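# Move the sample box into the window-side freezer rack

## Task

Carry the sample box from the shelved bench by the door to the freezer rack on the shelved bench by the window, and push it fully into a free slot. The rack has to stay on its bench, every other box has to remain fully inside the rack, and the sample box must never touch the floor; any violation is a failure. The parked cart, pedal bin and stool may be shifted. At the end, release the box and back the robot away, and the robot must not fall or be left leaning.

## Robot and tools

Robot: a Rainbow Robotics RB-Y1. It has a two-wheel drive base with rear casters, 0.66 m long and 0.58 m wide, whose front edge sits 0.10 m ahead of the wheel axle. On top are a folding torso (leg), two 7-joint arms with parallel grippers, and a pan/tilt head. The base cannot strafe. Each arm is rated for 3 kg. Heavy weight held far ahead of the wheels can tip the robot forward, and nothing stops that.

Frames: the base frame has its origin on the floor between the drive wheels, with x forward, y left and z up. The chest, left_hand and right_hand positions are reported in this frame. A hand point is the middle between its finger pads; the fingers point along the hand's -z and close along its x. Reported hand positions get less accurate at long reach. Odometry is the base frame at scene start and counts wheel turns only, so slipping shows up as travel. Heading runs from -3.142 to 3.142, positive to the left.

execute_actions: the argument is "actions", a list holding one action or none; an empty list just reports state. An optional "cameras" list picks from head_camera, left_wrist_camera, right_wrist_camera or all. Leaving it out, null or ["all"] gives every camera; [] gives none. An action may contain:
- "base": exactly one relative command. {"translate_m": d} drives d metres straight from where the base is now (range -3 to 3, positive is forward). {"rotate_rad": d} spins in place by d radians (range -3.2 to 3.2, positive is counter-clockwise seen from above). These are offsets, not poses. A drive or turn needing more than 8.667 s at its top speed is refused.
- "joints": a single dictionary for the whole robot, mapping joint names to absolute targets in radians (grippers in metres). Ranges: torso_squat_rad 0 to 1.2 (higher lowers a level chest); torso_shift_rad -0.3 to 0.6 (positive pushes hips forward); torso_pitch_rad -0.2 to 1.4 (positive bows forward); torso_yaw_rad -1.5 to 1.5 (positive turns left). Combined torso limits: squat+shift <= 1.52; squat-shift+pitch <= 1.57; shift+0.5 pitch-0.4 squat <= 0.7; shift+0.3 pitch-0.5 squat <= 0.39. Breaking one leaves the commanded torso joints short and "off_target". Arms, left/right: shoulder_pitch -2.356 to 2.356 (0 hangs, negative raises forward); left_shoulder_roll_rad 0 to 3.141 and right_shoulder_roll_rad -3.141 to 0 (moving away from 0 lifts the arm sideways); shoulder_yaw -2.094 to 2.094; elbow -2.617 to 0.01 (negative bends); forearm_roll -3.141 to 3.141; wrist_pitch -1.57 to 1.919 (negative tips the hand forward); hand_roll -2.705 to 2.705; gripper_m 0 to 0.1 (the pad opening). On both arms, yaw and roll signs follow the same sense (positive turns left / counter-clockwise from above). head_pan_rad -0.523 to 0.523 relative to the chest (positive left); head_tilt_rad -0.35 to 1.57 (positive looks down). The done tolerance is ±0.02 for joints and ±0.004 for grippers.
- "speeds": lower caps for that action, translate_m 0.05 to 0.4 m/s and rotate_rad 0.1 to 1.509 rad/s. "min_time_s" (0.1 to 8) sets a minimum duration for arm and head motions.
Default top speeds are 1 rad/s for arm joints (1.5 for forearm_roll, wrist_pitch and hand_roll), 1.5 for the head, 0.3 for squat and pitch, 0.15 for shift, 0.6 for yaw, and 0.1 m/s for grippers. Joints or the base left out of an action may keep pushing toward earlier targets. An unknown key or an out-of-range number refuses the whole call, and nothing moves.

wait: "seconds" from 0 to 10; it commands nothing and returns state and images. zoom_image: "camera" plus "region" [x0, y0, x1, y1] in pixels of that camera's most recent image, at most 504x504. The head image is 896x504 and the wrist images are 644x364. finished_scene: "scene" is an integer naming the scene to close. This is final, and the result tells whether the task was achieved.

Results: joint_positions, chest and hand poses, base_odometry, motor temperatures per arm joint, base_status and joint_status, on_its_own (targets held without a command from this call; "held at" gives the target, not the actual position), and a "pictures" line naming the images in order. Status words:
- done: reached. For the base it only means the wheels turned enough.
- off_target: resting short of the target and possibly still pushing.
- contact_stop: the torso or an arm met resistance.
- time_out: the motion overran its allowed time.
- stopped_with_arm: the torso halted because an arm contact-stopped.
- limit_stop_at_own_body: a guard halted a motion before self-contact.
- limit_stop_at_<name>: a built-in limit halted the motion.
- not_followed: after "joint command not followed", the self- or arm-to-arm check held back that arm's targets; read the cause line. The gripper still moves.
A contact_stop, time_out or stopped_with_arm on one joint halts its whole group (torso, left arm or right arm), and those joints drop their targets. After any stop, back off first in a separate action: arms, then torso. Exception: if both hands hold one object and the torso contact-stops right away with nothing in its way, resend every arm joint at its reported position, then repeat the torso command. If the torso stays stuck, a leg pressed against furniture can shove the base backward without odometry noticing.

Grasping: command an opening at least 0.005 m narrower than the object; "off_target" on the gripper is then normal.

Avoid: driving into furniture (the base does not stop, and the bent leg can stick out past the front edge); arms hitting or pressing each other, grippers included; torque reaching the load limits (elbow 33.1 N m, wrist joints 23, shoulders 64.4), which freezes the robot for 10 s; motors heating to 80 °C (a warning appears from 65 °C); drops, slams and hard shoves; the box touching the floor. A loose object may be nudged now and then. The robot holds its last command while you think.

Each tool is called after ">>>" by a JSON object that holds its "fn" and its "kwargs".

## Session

>>> {"fn": "execute_actions", "kwargs": {"actions": []}}

Scene clock: 0.00 s.
Motor temperatures (°C, as the motors report them): left_arm=[30 27 29 28 32 32 35] | right_arm=[28 30 25 28 34 36 37]
base_odometry: x=+0.000 y=+0.000 heading=+0.000 (m, m, rad; odometry frame)
base_status: not commanded
joint_positions: torso_squat_rad=+0.350 torso_shift_rad=+0.000 torso_pitch_rad=+0.000 torso_yaw_rad=-0.001 left_shoulder_pitch_rad=+0.011 left_shoulder_roll_rad=+0.014 left_shoulder_yaw_rad=-0.041 left_elbow_rad=-0.157 left_forearm_roll_rad=+0.044 left_wrist_pitch_rad=+0.002 left_hand_roll_rad=-0.001 left_gripper_m=+0.099 right_shoulder_pitch_rad=+0.016 right_shoulder_roll_rad=+0.000 right_shoulder_yaw_rad=-0.025 right_elbow_rad=-0.108 right_forearm_roll_rad=+0.015 right_wrist_pitch_rad=+0.030 right_hand_roll_rad=+0.032 right_gripper_m=+0.100 head_pan_rad=+0.000 head_tilt_rad=+0.400
joint_status: not commanded
chest: x=-0.2276 y=+0.0000 z=+1.2474 quat_wxyz=(+1.000, +0.000, +0.000, +0.000) (m; base frame)
left_hand: x=-0.1598 y=+0.2281 z=+0.5653 quat_wxyz=(+0.997, +0.004, -0.072, +0.002) (m; base frame)
right_hand: x=-0.1937 y=-0.2212 z=+0.5630 quat_wxyz=(+0.999, -0.001, -0.031, +0.008) (m; base frame)
pictures: head_camera, left_wrist_camera, right_wrist_camera
Images, in order (width x height): head_camera 896x504, left_wrist_camera 644x364, right_wrist_camera 644x364.

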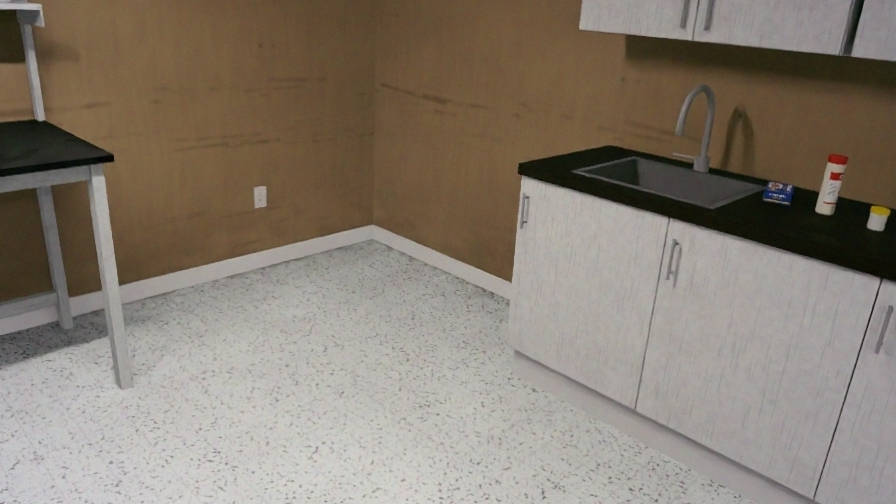

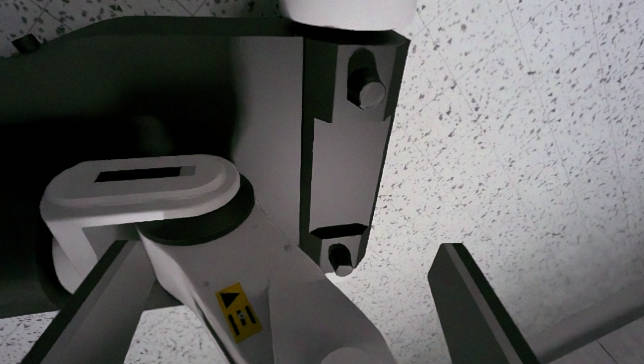

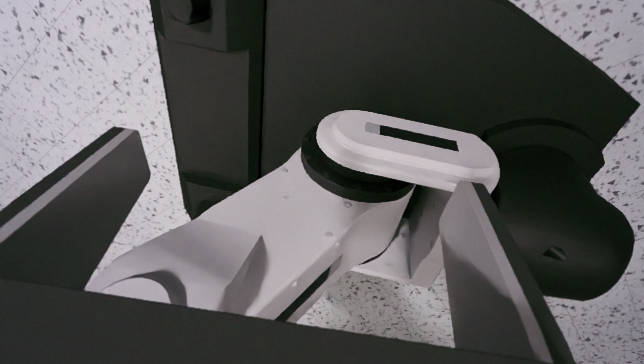

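>>> {"fn": "execute_actions", "kwargs": {"actions": [{"joints": {"head_pan_rad": 0.52}}], "cameras": ["head_camera"]}}

Scene clock: 1.23 s.
Motor temperatures (°C, as the motors report them): left_arm=[30 27 29 28 32 32 35] | right_arm=[28 30 25 28 34 36 37]
base_odometry: x=+0.000 y=+0.000 heading=+0.000 (m, m, rad; odometry frame)
base_status: not commanded
joint_positions: torso_squat_rad=+0.350 torso_shift_rad=+0.000 torso_pitch_rad=+0.000 torso_yaw_rad=-0.001 left_shoulder_pitch_rad=+0.011 left_shoulder_roll_rad=+0.014 left_shoulder_yaw_rad=-0.041 left_elbow_rad=-0.157 left_forearm_roll_rad=+0.044 left_wrist_pitch_rad=+0.002 left_hand_roll_rad=-0.001 left_gripper_m=+0.099 right_shoulder_pitch_rad=+0.016 right_shoulder_roll_rad=+0.000 right_shoulder_yaw_rad=-0.025 right_elbow_rad=-0.108 right_forearm_roll_rad=+0.015 right_wrist_pitch_rad=+0.030 right_hand_roll_rad=+0.032 right_gripper_m=+0.100 head_pan_rad=+0.520 head_tilt_rad=+0.400
joint_status: all done
chest: x=-0.2276 y=+0.0000 z=+1.2474 quat_wxyz=(+1.000, +0.000, +0.000, +0.000) (m; base frame)
left_hand: x=-0.1598 y=+0.2281 z=+0.5653 quat_wxyz=(+0.997, +0.004, -0.072, +0.002) (m; base frame)
right_hand: x=-0.1937 y=-0.2212 z=+0.5630 quat_wxyz=(+0.999, -0.001, -0.031, +0.008) (m; base frame)
pictures: head_camera
Images, in order (width x height): head_camera 896x504.

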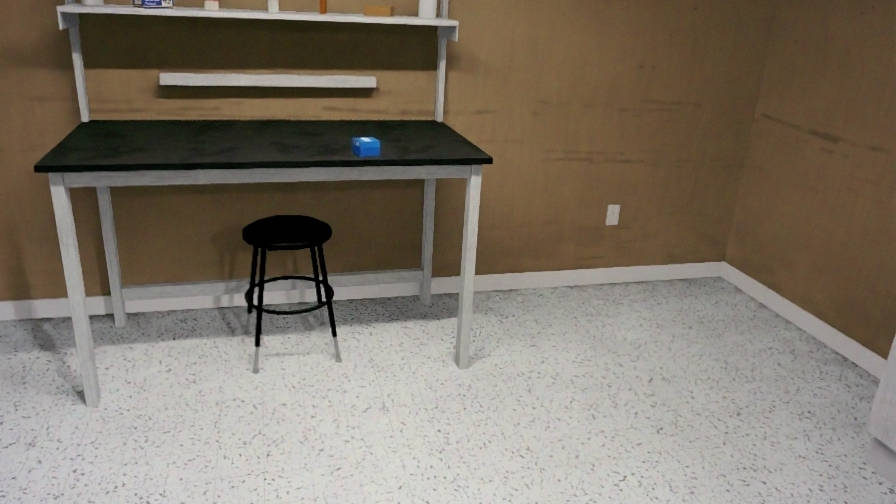

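>>> {"fn": "zoom_image", "kwargs": {"camera": "head_camera", "region": [330, 120, 410, 180]}}

>>> {"fn": "zoom_image", "kwargs": {"camera": "head_camera", "region": [20, 100, 270, 420]}}

>>> {"fn": "zoom_image", "kwargs": {"camera": "head_camera", "region": [300, 100, 520, 390]}}

Region (330, 120, 410, 180) of head_camera's 896x504 image, scaled by 6.300, with more detail than that image has; it fills the top 378 rows of this view, and the rest is white.

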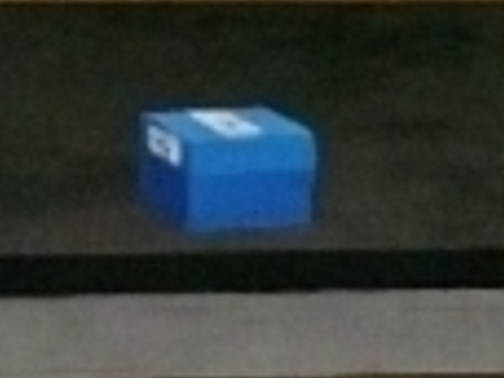

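Region (20, 100, 270, 420) of head_camera's 896x504 image, scaled by 1.575, with more detail than that image has; it fills the left 394 columns of this view, and the rest is white.

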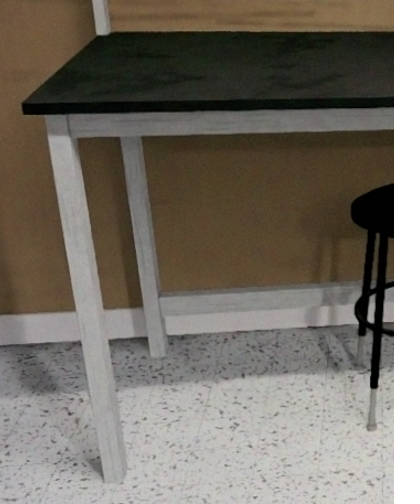

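Region (300, 100, 520, 390) of head_camera's 896x504 image, scaled by 1.738, with more detail than that image has; it fills the left 382 columns of this view, and the rest is white.

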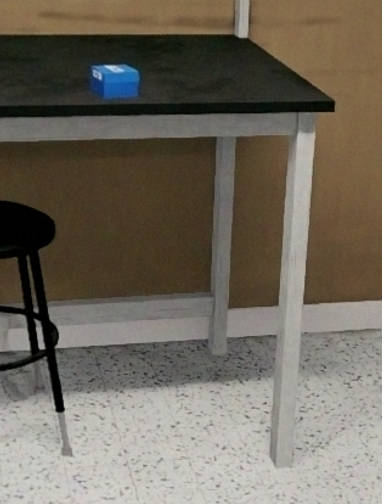

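>>> {"fn": "execute_actions", "kwargs": {"actions": [{"base": {"rotate_rad": 0.685}, "joints": {"head_pan_rad": 0.0}}], "cameras": ["head_camera"]}}

Scene clock: 5.13 s.
Motor temperatures (°C, as the motors report them): left_arm=[30 27 29 28 32 32 35] | right_arm=[28 30 25 28 34 36 37]
base_odometry: x=+0.000 y=+0.000 heading=+0.685 (m, m, rad; odometry frame)
base_status: done
joint_positions: torso_squat_rad=+0.350 torso_shift_rad=+0.000 torso_pitch_rad=+0.000 torso_yaw_rad=-0.001 left_shoulder_pitch_rad=+0.011 left_shoulder_roll_rad=+0.014 left_shoulder_yaw_rad=-0.041 left_elbow_rad=-0.157 left_forearm_roll_rad=+0.044 left_wrist_pitch_rad=+0.002 left_hand_roll_rad=-0.001 left_gripper_m=+0.099 right_shoulder_pitch_rad=+0.016 right_shoulder_roll_rad=+0.000 right_shoulder_yaw_rad=-0.025 right_elbow_rad=-0.108 right_forearm_roll_rad=+0.015 right_wrist_pitch_rad=+0.030 right_hand_roll_rad=+0.032 right_gripper_m=+0.100 head_pan_rad=+0.000 head_tilt_rad=+0.400
joint_status: all done
chest: x=-0.2276 y=-0.0001 z=+1.2474 quat_wxyz=(+1.000, +0.000, +0.000, +0.000) (m; base frame)
left_hand: x=-0.1598 y=+0.2281 z=+0.5654 quat_wxyz=(+0.997, +0.004, -0.072, +0.002) (m; base frame)
right_hand: x=-0.1937 y=-0.2212 z=+0.5630 quat_wxyz=(+0.999, -0.001, -0.031, +0.008) (m; base frame)
pictures: head_camera
Images, in order (width x height): head_camera 896x504.

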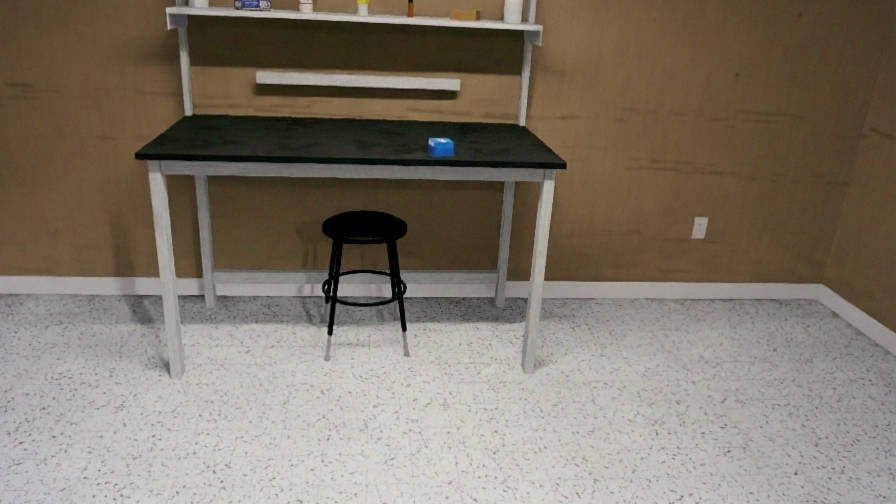

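>>> {"fn": "zoom_image", "kwargs": {"camera": "head_camera", "region": [405, 120, 485, 180]}}

Region (405, 120, 485, 180) of head_camera's 896x504 image, scaled by 6.300, with more detail than that image has; it fills the top 378 rows of this view, and the rest is white.

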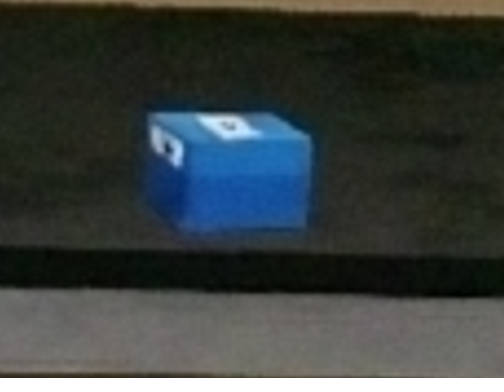

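>>> {"fn": "execute_actions", "kwargs": {"actions": [{"base": {"translate_m": 1.97}, "joints": {"torso_yaw_rad": 0.27, "right_shoulder_pitch_rad": -0.003, "right_shoulder_roll_rad": -0.001, "right_shoulder_yaw_rad": -0.001, "right_elbow_rad": -1.948, "right_forearm_roll_rad": 0.0, "right_wrist_pitch_rad": 0.816, "right_hand_roll_rad": 1.567, "right_gripper_m": 0.1, "head_tilt_rad": 0.82, "head_pan_rad": -0.4}, "min_time_s": 3.5}], "cameras": ["head_camera", "right_wrist_camera"]}}

Scene clock: 11.80 s.
Motor temperatures (°C, as the motors report them): left_arm=[30 27 29 28 32 32 35] | right_arm=[28 30 25 28 34 36 37]
base_odometry: x=+1.525 y=+1.246 heading=+0.685 (m, m, rad; odometry frame)
base_status: done
joint_positions: torso_squat_rad=+0.350 torso_shift_rad=+0.000 torso_pitch_rad=+0.000 torso_yaw_rad=+0.270 left_shoulder_pitch_rad=+0.011 left_shoulder_roll_rad=+0.014 left_shoulder_yaw_rad=-0.041 left_elbow_rad=-0.157 left_forearm_roll_rad=+0.044 left_wrist_pitch_rad=+0.002 left_hand_roll_rad=-0.001 left_gripper_m=+0.099 right_shoulder_pitch_rad=-0.003 right_shoulder_roll_rad=-0.001 right_shoulder_yaw_rad=-0.001 right_elbow_rad=-1.948 right_forearm_roll_rad=+0.000 right_wrist_pitch_rad=+0.816 right_hand_roll_rad=+1.567 right_gripper_m=+0.100 head_pan_rad=-0.400 head_tilt_rad=+0.820
joint_status: all done
chest: x=-0.2276 y=-0.0001 z=+1.2474 quat_wxyz=(+0.991, +0.000, +0.000, +0.135) (m; base frame)
left_hand: x=-0.2232 y=+0.2380 z=+0.5654 quat_wxyz=(+0.988, +0.014, -0.071, +0.136) (m; base frame)
right_hand: x=+0.3034 y=-0.0816 z=+1.0201 quat_wxyz=(+0.512, -0.325, -0.428, +0.670) (m; base frame)
pictures: head_camera, right_wrist_camera
Images, in order (width x height): head_camera 896x504, right_wrist_camera 644x364.

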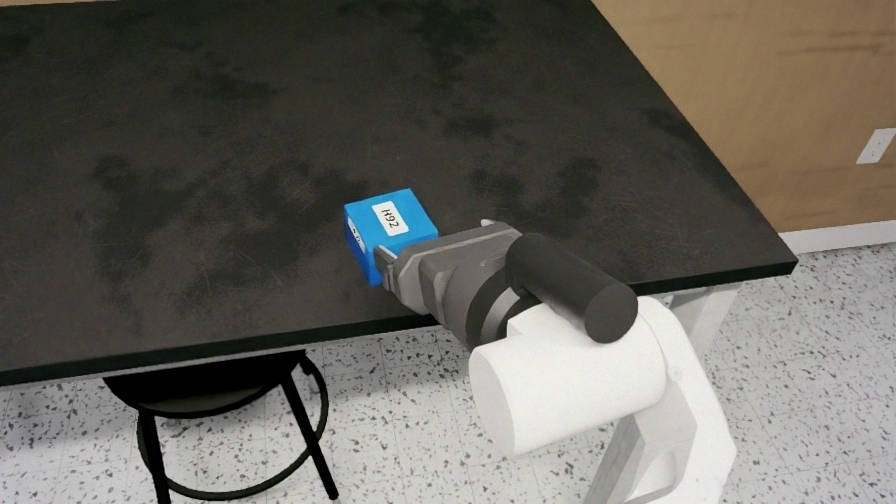

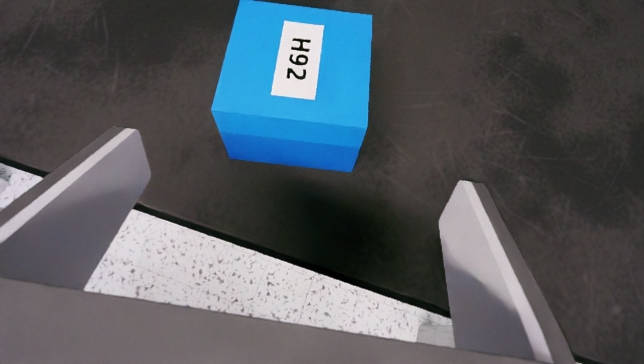

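>>> {"fn": "zoom_image", "kwargs": {"camera": "right_wrist_camera", "region": [195, 0, 395, 190]}}

>>> {"fn": "zoom_image", "kwargs": {"camera": "right_wrist_camera", "region": [60, 110, 200, 310]}}

>>> {"fn": "zoom_image", "kwargs": {"camera": "right_wrist_camera", "region": [400, 164, 560, 364]}}

Region (195, 0, 395, 190) of right_wrist_camera's 644x364 image, scaled by 2.520, with more detail than that image has; it fills the top 479 rows of this view, and the rest is white.

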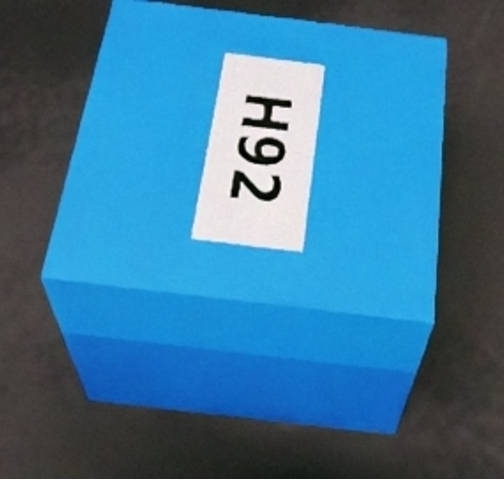

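Region (60, 110, 200, 310) of right_wrist_camera's 644x364 image, scaled by 2.520, with more detail than that image has; it fills the left 353 columns of this view, and the rest is white.

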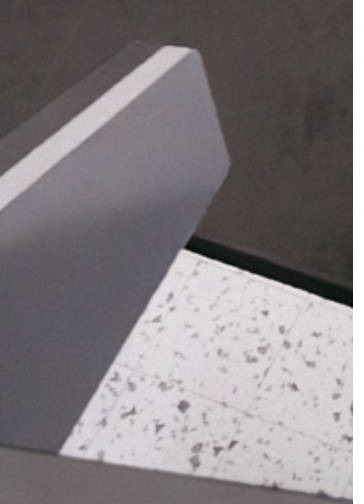

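Region (400, 164, 560, 364) of right_wrist_camera's 644x364 image, scaled by 2.520, with more detail than that image has; it fills the left 403 columns of this view, and the rest is white.

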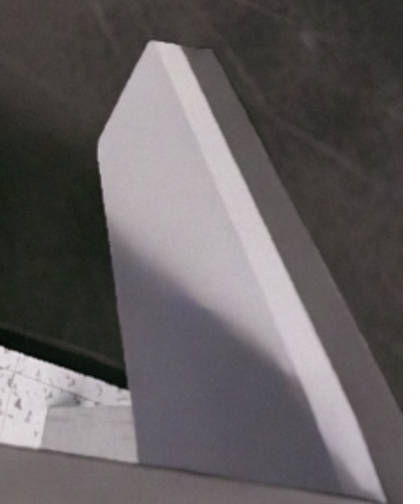

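>>> {"fn": "execute_actions", "kwargs": {"actions": [{"base": {"translate_m": 0.0405}, "joints": {"torso_yaw_rad": 0.315, "torso_squat_rad": 0.578, "right_shoulder_pitch_rad": -0.105, "right_shoulder_roll_rad": -0.002, "right_shoulder_yaw_rad": -0.036, "right_elbow_rad": -1.835, "right_wrist_pitch_rad": 0.799}}], "cameras": ["head_camera", "right_wrist_camera"]}}

Scene clock: 14.73 s.
Motor temperatures (°C, as the motors report them): left_arm=[30 27 29 28 32 32 35] | right_arm=[28 30 25 28 34 36 37]
base_odometry: x=+1.557 y=+1.272 heading=+0.686 (m, m, rad; odometry frame)
base_status: done
joint_positions: torso_squat_rad=+0.578 torso_shift_rad=+0.000 torso_pitch_rad=+0.000 torso_yaw_rad=+0.315 left_shoulder_pitch_rad=+0.011 left_shoulder_roll_rad=+0.014 left_shoulder_yaw_rad=-0.041 left_elbow_rad=-0.157 left_forearm_roll_rad=+0.044 left_wrist_pitch_rad=+0.002 left_hand_roll_rad=-0.001 left_gripper_m=+0.099 right_shoulder_pitch_rad=-0.105 right_shoulder_roll_rad=-0.002 right_shoulder_yaw_rad=-0.036 right_elbow_rad=-1.835 right_forearm_roll_rad=+0.000 right_wrist_pitch_rad=+0.799 right_hand_roll_rad=+1.567 right_gripper_m=+0.100 head_pan_rad=-0.400 head_tilt_rad=+0.820
joint_status: all done
chest: x=-0.2277 y=-0.0001 z=+1.1762 quat_wxyz=(+0.988, +0.000, +0.000, +0.157) (m; base frame)
left_hand: x=-0.2338 y=+0.2380 z=+0.4942 quat_wxyz=(+0.985, +0.015, -0.071, +0.158) (m; base frame)
right_hand: x=+0.3323 y=-0.0488 z=+0.9490 quat_wxyz=(+0.497, -0.315, -0.436, +0.681) (m; base frame)
pictures: head_camera, right_wrist_camera
Images, in order (width x height): head_camera 896x504, right_wrist_camera 644x364.

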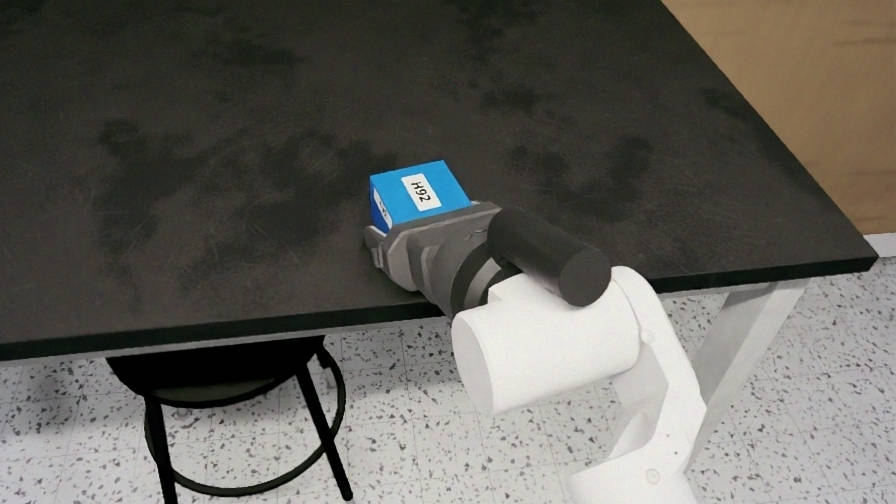

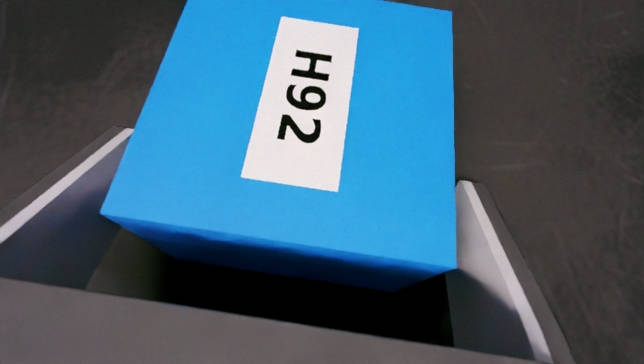

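>>> {"fn": "execute_actions", "kwargs": {"actions": [{"joints": {"right_gripper_m": 0.064}}], "cameras": ["right_wrist_camera"]}}

Scene clock: 15.73 s.
Motor temperatures (°C, as the motors report them): left_arm=[30 27 29 28 32 32 35] | right_arm=[28 30 25 28 34 36 37]
base_odometry: x=+1.557 y=+1.272 heading=+0.686 (m, m, rad; odometry frame)
base_status: not commanded
joint_positions: torso_squat_rad=+0.578 torso_shift_rad=+0.000 torso_pitch_rad=+0.000 torso_yaw_rad=+0.315 left_shoulder_pitch_rad=+0.011 left_shoulder_roll_rad=+0.014 left_shoulder_yaw_rad=-0.041 left_elbow_rad=-0.157 left_forearm_roll_rad=+0.044 left_wrist_pitch_rad=+0.002 left_hand_roll_rad=-0.001 left_gripper_m=+0.099 right_shoulder_pitch_rad=-0.105 right_shoulder_roll_rad=-0.002 right_shoulder_yaw_rad=-0.036 right_elbow_rad=-1.835 right_forearm_roll_rad=+0.000 right_wrist_pitch_rad=+0.799 right_hand_roll_rad=+1.567 right_gripper_m=+0.076 head_pan_rad=-0.400 head_tilt_rad=+0.820
joint_status: right_gripper_m off_target (ended at +0.076, target +0.064)
chest: x=-0.2277 y=-0.0001 z=+1.1762 quat_wxyz=(+0.988, +0.000, +0.000, +0.157) (m; base frame)
left_hand: x=-0.2338 y=+0.2380 z=+0.4942 quat_wxyz=(+0.985, +0.015, -0.071, +0.158) (m; base frame)
right_hand: x=+0.3323 y=-0.0488 z=+0.9490 quat_wxyz=(+0.497, -0.315, -0.436, +0.681) (m; base frame)
pictures: right_wrist_camera
Images, in order (width x height): right_wrist_camera 644x364.

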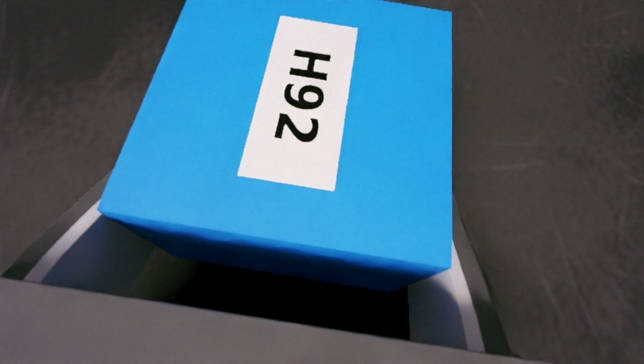

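>>> {"fn": "execute_actions", "kwargs": {"actions": [{"joints": {"torso_squat_rad": 0.51}}], "cameras": ["head_camera", "right_wrist_camera"]}}

Scene clock: 16.80 s.
Motor temperatures (°C, as the motors report them): left_arm=[30 27 29 28 32 32 35] | right_arm=[28 30 25 28 34 36 37]
base_odometry: x=+1.557 y=+1.272 heading=+0.686 (m, m, rad; odometry frame)
base_status: not commanded
joint_positions: torso_squat_rad=+0.510 torso_shift_rad=+0.000 torso_pitch_rad=+0.001 torso_yaw_rad=+0.315 left_shoulder_pitch_rad=+0.011 left_shoulder_roll_rad=+0.014 left_shoulder_yaw_rad=-0.041 left_elbow_rad=-0.157 left_forearm_roll_rad=+0.044 left_wrist_pitch_rad=+0.002 left_hand_roll_rad=-0.001 left_gripper_m=+0.099 right_shoulder_pitch_rad=-0.105 right_shoulder_roll_rad=-0.002 right_shoulder_yaw_rad=-0.036 right_elbow_rad=-1.835 right_forearm_roll_rad=+0.000 right_wrist_pitch_rad=+0.799 right_hand_roll_rad=+1.567 right_gripper_m=+0.076 head_pan_rad=-0.400 head_tilt_rad=+0.820
joint_status: all done
chest: x=-0.2276 y=-0.0001 z=+1.2009 quat_wxyz=(+0.988, +0.000, +0.000, +0.157) (m; base frame)
left_hand: x=-0.2338 y=+0.2380 z=+0.5188 quat_wxyz=(+0.985, +0.015, -0.070, +0.158) (m; base frame)
right_hand: x=+0.3324 y=-0.0488 z=+0.9735 quat_wxyz=(+0.497, -0.315, -0.436, +0.681) (m; base frame)
pictures: head_camera, right_wrist_camera
Images, in order (width x height): head_camera 896x504, right_wrist_camera 644x364.

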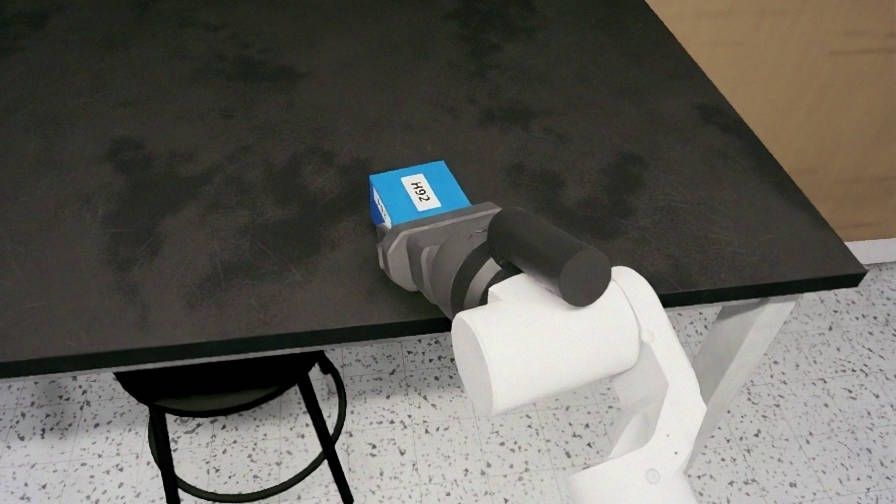

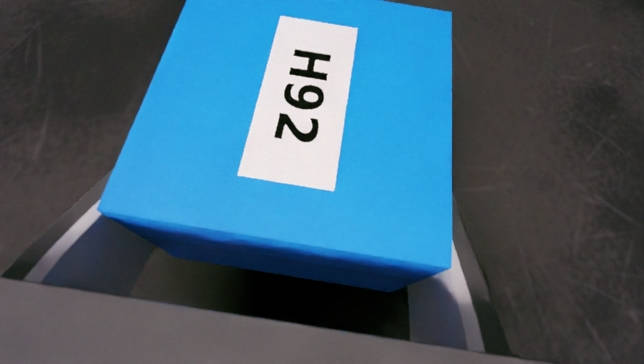

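>>> {"fn": "execute_actions", "kwargs": {"actions": []}}

Scene clock: 17.60 s.
Motor temperatures (°C, as the motors report them): left_arm=[30 27 29 28 32 32 35] | right_arm=[28 30 25 28 34 36 37]
base_odometry: x=+1.557 y=+1.272 heading=+0.686 (m, m, rad; odometry frame)
base_status: not commanded
joint_positions: torso_squat_rad=+0.510 torso_shift_rad=+0.000 torso_pitch_rad=+0.001 torso_yaw_rad=+0.315 left_shoulder_pitch_rad=+0.011 left_shoulder_roll_rad=+0.014 left_shoulder_yaw_rad=-0.041 left_elbow_rad=-0.157 left_forearm_roll_rad=+0.044 left_wrist_pitch_rad=+0.002 left_hand_roll_rad=-0.001 left_gripper_m=+0.099 right_shoulder_pitch_rad=-0.105 right_shoulder_roll_rad=-0.002 right_shoulder_yaw_rad=-0.036 right_elbow_rad=-1.835 right_forearm_roll_rad=+0.000 right_wrist_pitch_rad=+0.799 right_hand_roll_rad=+1.567 right_gripper_m=+0.076 head_pan_rad=-0.400 head_tilt_rad=+0.820
joint_status: all done
chest: x=-0.2276 y=-0.0001 z=+1.2009 quat_wxyz=(+0.988, +0.000, +0.000, +0.157) (m; base frame)
left_hand: x=-0.2338 y=+0.2380 z=+0.5188 quat_wxyz=(+0.985, +0.015, -0.070, +0.158) (m; base frame)
right_hand: x=+0.3324 y=-0.0488 z=+0.9735 quat_wxyz=(+0.497, -0.315, -0.436, +0.681) (m; base frame)
pictures: head_camera, left_wrist_camera, right_wrist_camera
Images, in order (width x height): head_camera 896x504, left_wrist_camera 644x364, right_wrist_camera 644x364.

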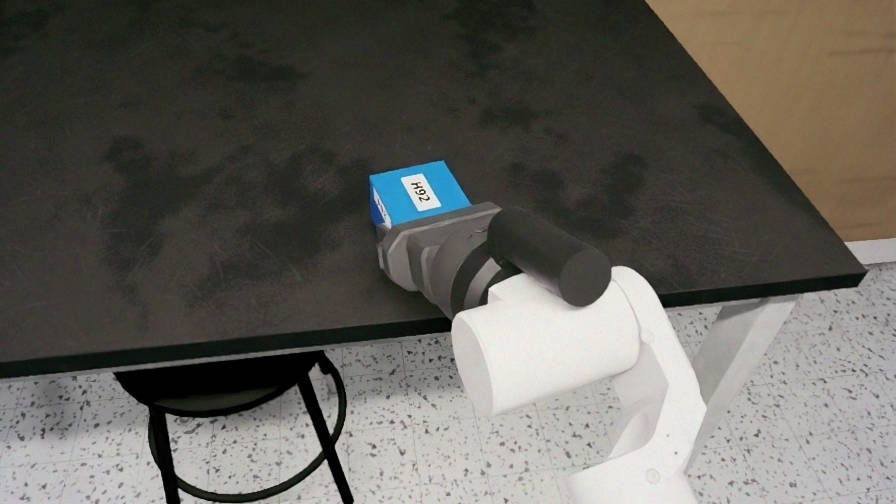

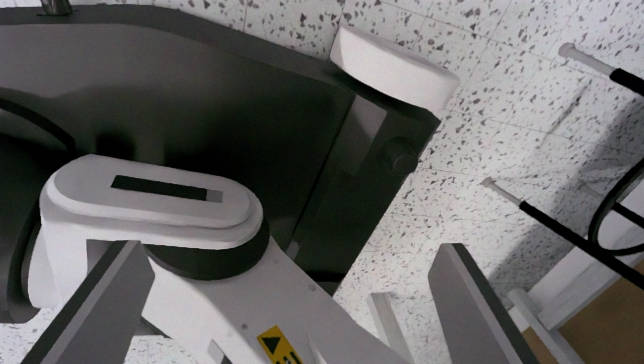

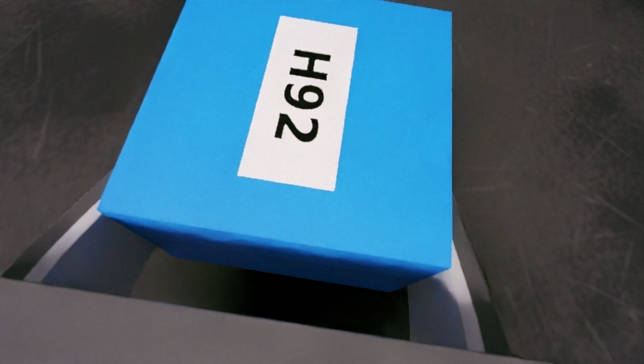

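>>> {"fn": "execute_actions", "kwargs": {"actions": [{"base": {"translate_m": -0.9}, "joints": {"torso_squat_rad": 0.37, "torso_yaw_rad": 0.0, "head_pan_rad": -0.5, "head_tilt_rad": 0.35, "left_wrist_pitch_rad": 1.0, "left_hand_roll_rad": -1.57}, "min_time_s": 2}]}}

Scene clock: 22.57 s.
Motor temperatures (°C, as the motors report them): left_arm=[30 27 29 28 32 32 35] | right_arm=[28 30 25 28 34 36 37]
base_odometry: x=+0.861 y=+0.702 heading=+0.687 (m, m, rad; odometry frame)
base_status: done
joint_positions: torso_squat_rad=+0.370 torso_shift_rad=+0.000 torso_pitch_rad=+0.000 torso_yaw_rad=+0.000 left_shoulder_pitch_rad=+0.011 left_shoulder_roll_rad=+0.014 left_shoulder_yaw_rad=-0.041 left_elbow_rad=-0.157 left_forearm_roll_rad=+0.044 left_wrist_pitch_rad=+1.000 left_hand_roll_rad=-1.570 left_gripper_m=+0.099 right_shoulder_pitch_rad=-0.105 right_shoulder_roll_rad=-0.002 right_shoulder_yaw_rad=-0.036 right_elbow_rad=-1.835 right_forearm_roll_rad=+0.000 right_wrist_pitch_rad=+0.799 right_hand_roll_rad=+1.567 right_gripper_m=+0.076 head_pan_rad=-0.500 head_tilt_rad=+0.350
joint_status: all done
chest: x=-0.2276 y=+0.0000 z=+1.2426 quat_wxyz=(+1.000, +0.000, +0.000, +0.000) (m; base frame)
left_hand: x=-0.3669 y=+0.2264 z=+0.6372 quat_wxyz=(+0.647, -0.291, +0.295, -0.640) (m; base frame)
right_hand: x=+0.2897 y=-0.2200 z=+1.0151 quat_wxyz=(+0.598, -0.379, -0.381, +0.595) (m; base frame)
pictures: head_camera, left_wrist_camera, right_wrist_camera
Images, in order (width x height): head_camera 896x504, left_wrist_camera 644x364, right_wrist_camera 644x364.

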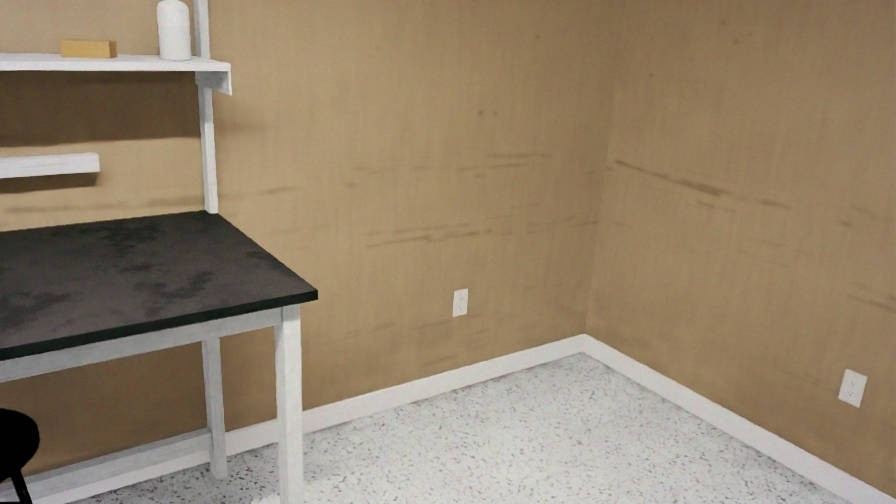

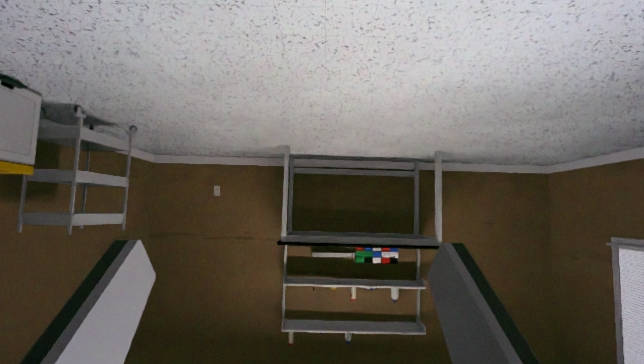

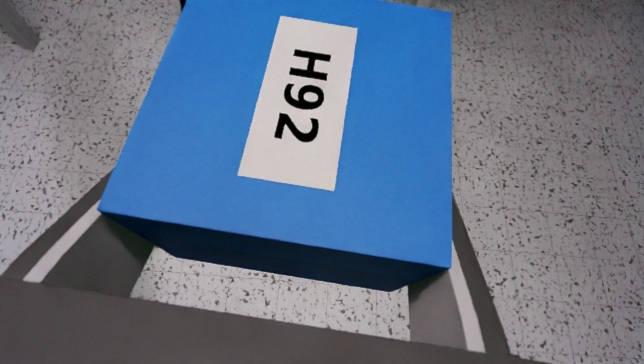

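>>> {"fn": "zoom_image", "kwargs": {"camera": "left_wrist_camera", "region": [260, 130, 470, 290]}}

>>> {"fn": "zoom_image", "kwargs": {"camera": "left_wrist_camera", "region": [340, 230, 412, 275]}}

Region (260, 130, 470, 290) of left_wrist_camera's 644x364 image, scaled by 2.400, with more detail than that image has; it fills the top 384 rows of this view, and the rest is white.

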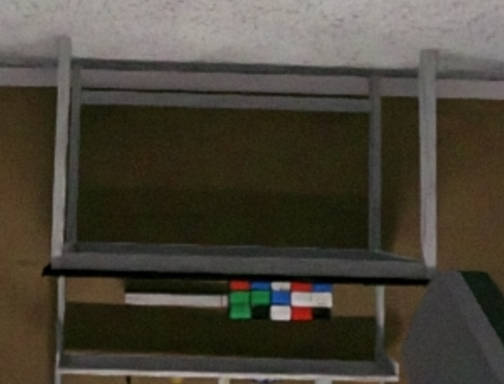

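Region (340, 230, 412, 275) of left_wrist_camera's 644x364 image, scaled by 7.000, with more detail than that image has; it fills the top 315 rows of this view, and the rest is white.

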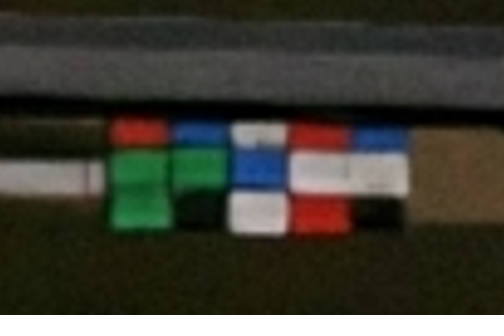

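>>> {"fn": "execute_actions", "kwargs": {"actions": [{"base": {"rotate_rad": -2.85}, "joints": {"torso_squat_rad": 0.368, "head_pan_rad": 0.0, "head_tilt_rad": 0.3, "left_wrist_pitch_rad": 0.14, "right_shoulder_pitch_rad": -0.282, "right_shoulder_roll_rad": -0.013, "right_shoulder_yaw_rad": -0.095, "right_elbow_rad": -1.807, "right_forearm_roll_rad": 0.0, "right_wrist_pitch_rad": 0.9374, "right_hand_roll_rad": 1.567}, "min_time_s": 3}], "cameras": ["head_camera", "right_wrist_camera"]}}

Scene clock: 29.50 s.
Motor temperatures (°C, as the motors report them): left_arm=[30 27 29 28 32 32 35] | right_arm=[28 30 25 28 34 36 37]
base_odometry: x=+0.860 y=+0.702 heading=-2.162 (m, m, rad; odometry frame)
base_status: done
joint_positions: torso_squat_rad=+0.368 torso_shift_rad=+0.000 torso_pitch_rad=+0.000 torso_yaw_rad=+0.000 left_shoulder_pitch_rad=+0.011 left_shoulder_roll_rad=+0.014 left_shoulder_yaw_rad=-0.041 left_elbow_rad=-0.157 left_forearm_roll_rad=+0.044 left_wrist_pitch_rad=+0.140 left_hand_roll_rad=-1.570 left_gripper_m=+0.099 right_shoulder_pitch_rad=-0.282 right_shoulder_roll_rad=-0.013 right_shoulder_yaw_rad=-0.095 right_elbow_rad=-1.807 right_forearm_roll_rad=+0.000 right_wrist_pitch_rad=+0.937 right_hand_roll_rad=+1.567 right_gripper_m=+0.076 head_pan_rad=+0.000 head_tilt_rad=+0.300
joint_status: all done
chest: x=-0.2277 y=+0.0000 z=+1.2431 quat_wxyz=(+1.000, +0.000, +0.000, +0.000) (m; base frame)
left_hand: x=-0.1917 y=+0.2280 z=+0.5586 quat_wxyz=(+0.709, +0.005, +0.001, -0.705) (m; base frame)
right_hand: x=+0.3230 y=-0.2198 z=+1.0633 quat_wxyz=(+0.597, -0.379, -0.381, +0.595) (m; base frame)
pictures: head_camera, right_wrist_camera
Images, in order (width x height): head_camera 896x504, right_wrist_camera 644x364.

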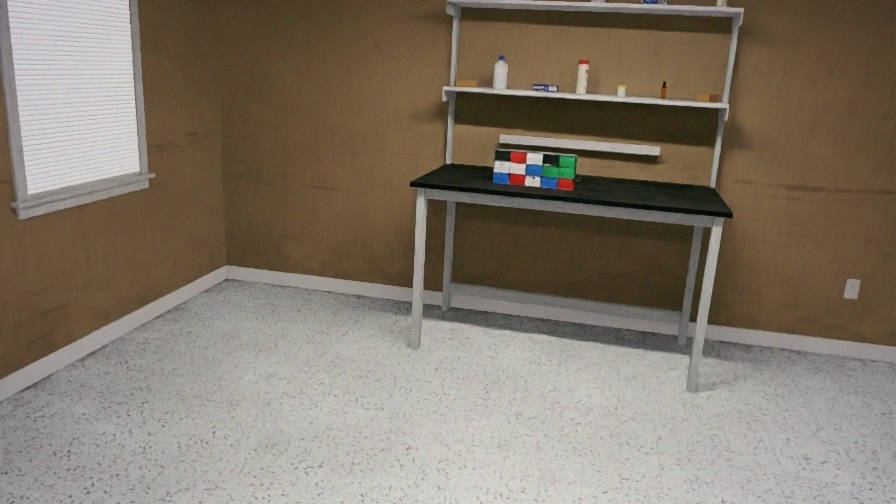

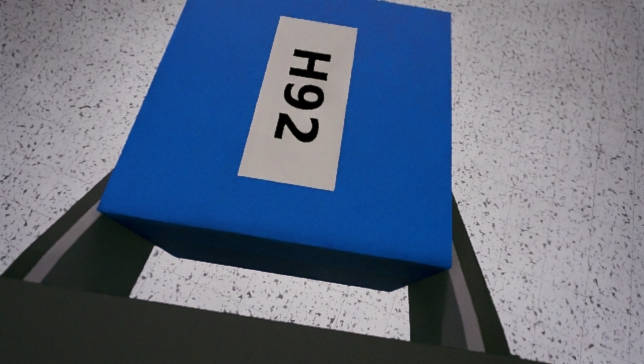

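>>> {"fn": "zoom_image", "kwargs": {"camera": "head_camera", "region": [480, 130, 600, 210]}}

>>> {"fn": "zoom_image", "kwargs": {"camera": "head_camera", "region": [400, 150, 520, 230]}}

>>> {"fn": "zoom_image", "kwargs": {"camera": "head_camera", "region": [640, 160, 760, 240]}}

>>> {"fn": "zoom_image", "kwargs": {"camera": "head_camera", "region": [390, 280, 510, 360]}}

>>> {"fn": "zoom_image", "kwargs": {"camera": "head_camera", "region": [640, 320, 760, 400]}}

Region (480, 130, 600, 210) of head_camera's 896x504 image, scaled by 4.200, with more detail than that image has.

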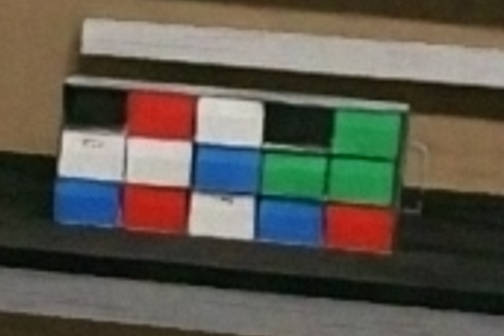

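Region (400, 150, 520, 230) of head_camera's 896x504 image, scaled by 4.200, with more detail than that image has.

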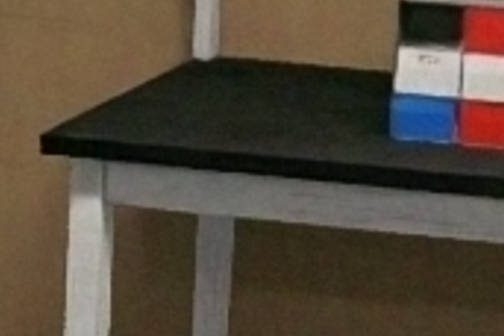

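Region (640, 160, 760, 240) of head_camera's 896x504 image, scaled by 4.200, with more detail than that image has.

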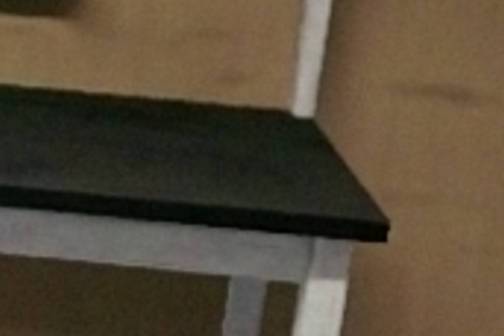

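Region (390, 280, 510, 360) of head_camera's 896x504 image, scaled by 4.200, with more detail than that image has.

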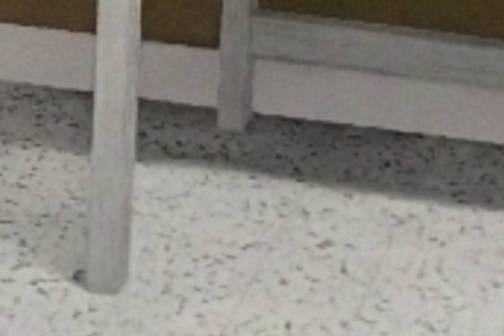

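Region (640, 320, 760, 400) of head_camera's 896x504 image, scaled by 4.200, with more detail than that image has.

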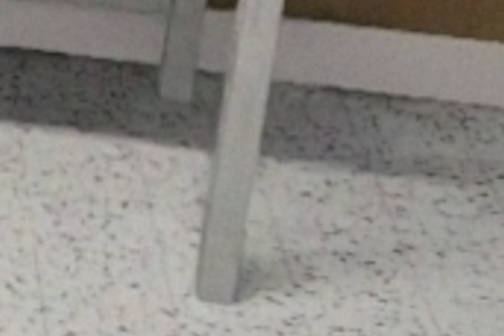

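>>> {"fn": "zoom_image", "kwargs": {"camera": "head_camera", "region": [486, 140, 534, 172]}}

>>> {"fn": "zoom_image", "kwargs": {"camera": "head_camera", "region": [540, 146, 600, 196]}}

Region (486, 140, 534, 172) of head_camera's 896x504 image, scaled by 10.500, with more detail than that image has.

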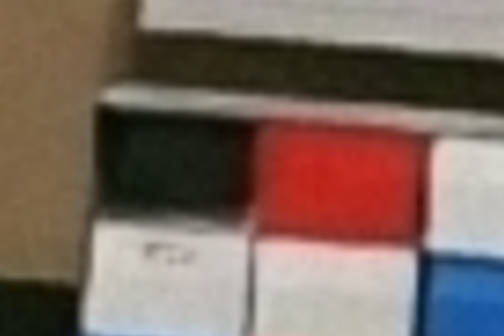

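Region (540, 146, 600, 196) of head_camera's 896x504 image, scaled by 8.400, with more detail than that image has.

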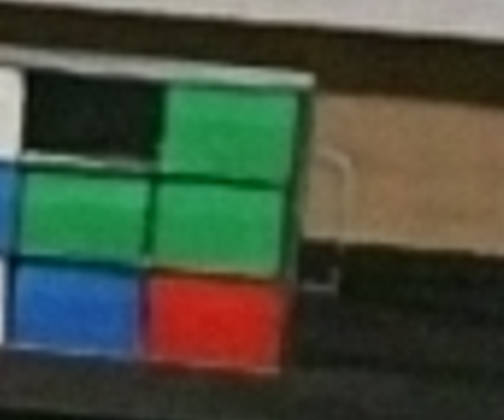

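>>> {"fn": "execute_actions", "kwargs": {"actions": [{"base": {"translate_m": 2.75}, "joints": {"head_pan_rad": -0.5, "head_tilt_rad": 0.6}, "min_time_s": 2}], "cameras": ["head_camera", "right_wrist_camera"]}}

Scene clock: 40.57 s.
Motor temperatures (°C, as the motors report them): left_arm=[30 27 29 28 32 32 35] | right_arm=[28 30 25 28 34 36 37]
base_odometry: x=-0.674 y=-1.580 heading=-2.163 (m, m, rad; odometry frame)
base_status: done
joint_positions: torso_squat_rad=+0.368 torso_shift_rad=+0.000 torso_pitch_rad=+0.000 torso_yaw_rad=+0.000 left_shoulder_pitch_rad=+0.011 left_shoulder_roll_rad=+0.014 left_shoulder_yaw_rad=-0.041 left_elbow_rad=-0.157 left_forearm_roll_rad=+0.044 left_wrist_pitch_rad=+0.140 left_hand_roll_rad=-1.570 left_gripper_m=+0.099 right_shoulder_pitch_rad=-0.282 right_shoulder_roll_rad=-0.013 right_shoulder_yaw_rad=-0.095 right_elbow_rad=-1.807 right_forearm_roll_rad=+0.000 right_wrist_pitch_rad=+0.937 right_hand_roll_rad=+1.567 right_gripper_m=+0.076 head_pan_rad=-0.500 head_tilt_rad=+0.600
joint_status: all done
chest: x=-0.2276 y=+0.0000 z=+1.2431 quat_wxyz=(+1.000, +0.000, +0.000, +0.000) (m; base frame)
left_hand: x=-0.1917 y=+0.2280 z=+0.5586 quat_wxyz=(+0.709, +0.005, +0.001, -0.705) (m; base frame)
right_hand: x=+0.3231 y=-0.2198 z=+1.0633 quat_wxyz=(+0.597, -0.379, -0.381, +0.595) (m; base frame)
pictures: head_camera, right_wrist_camera
Images, in order (width x height): head_camera 896x504, right_wrist_camera 644x364.

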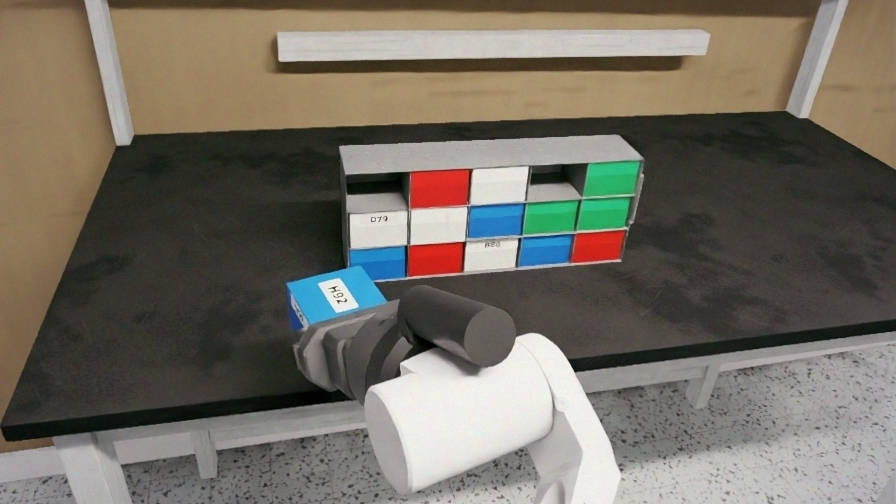

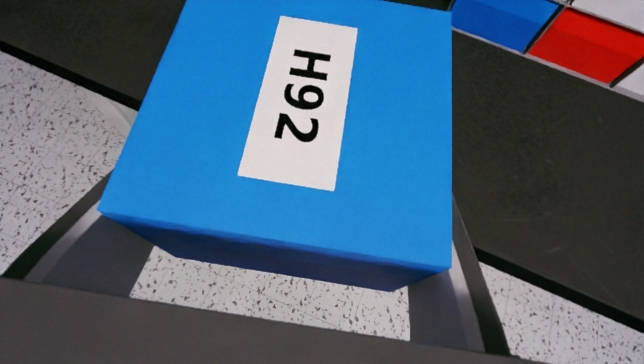

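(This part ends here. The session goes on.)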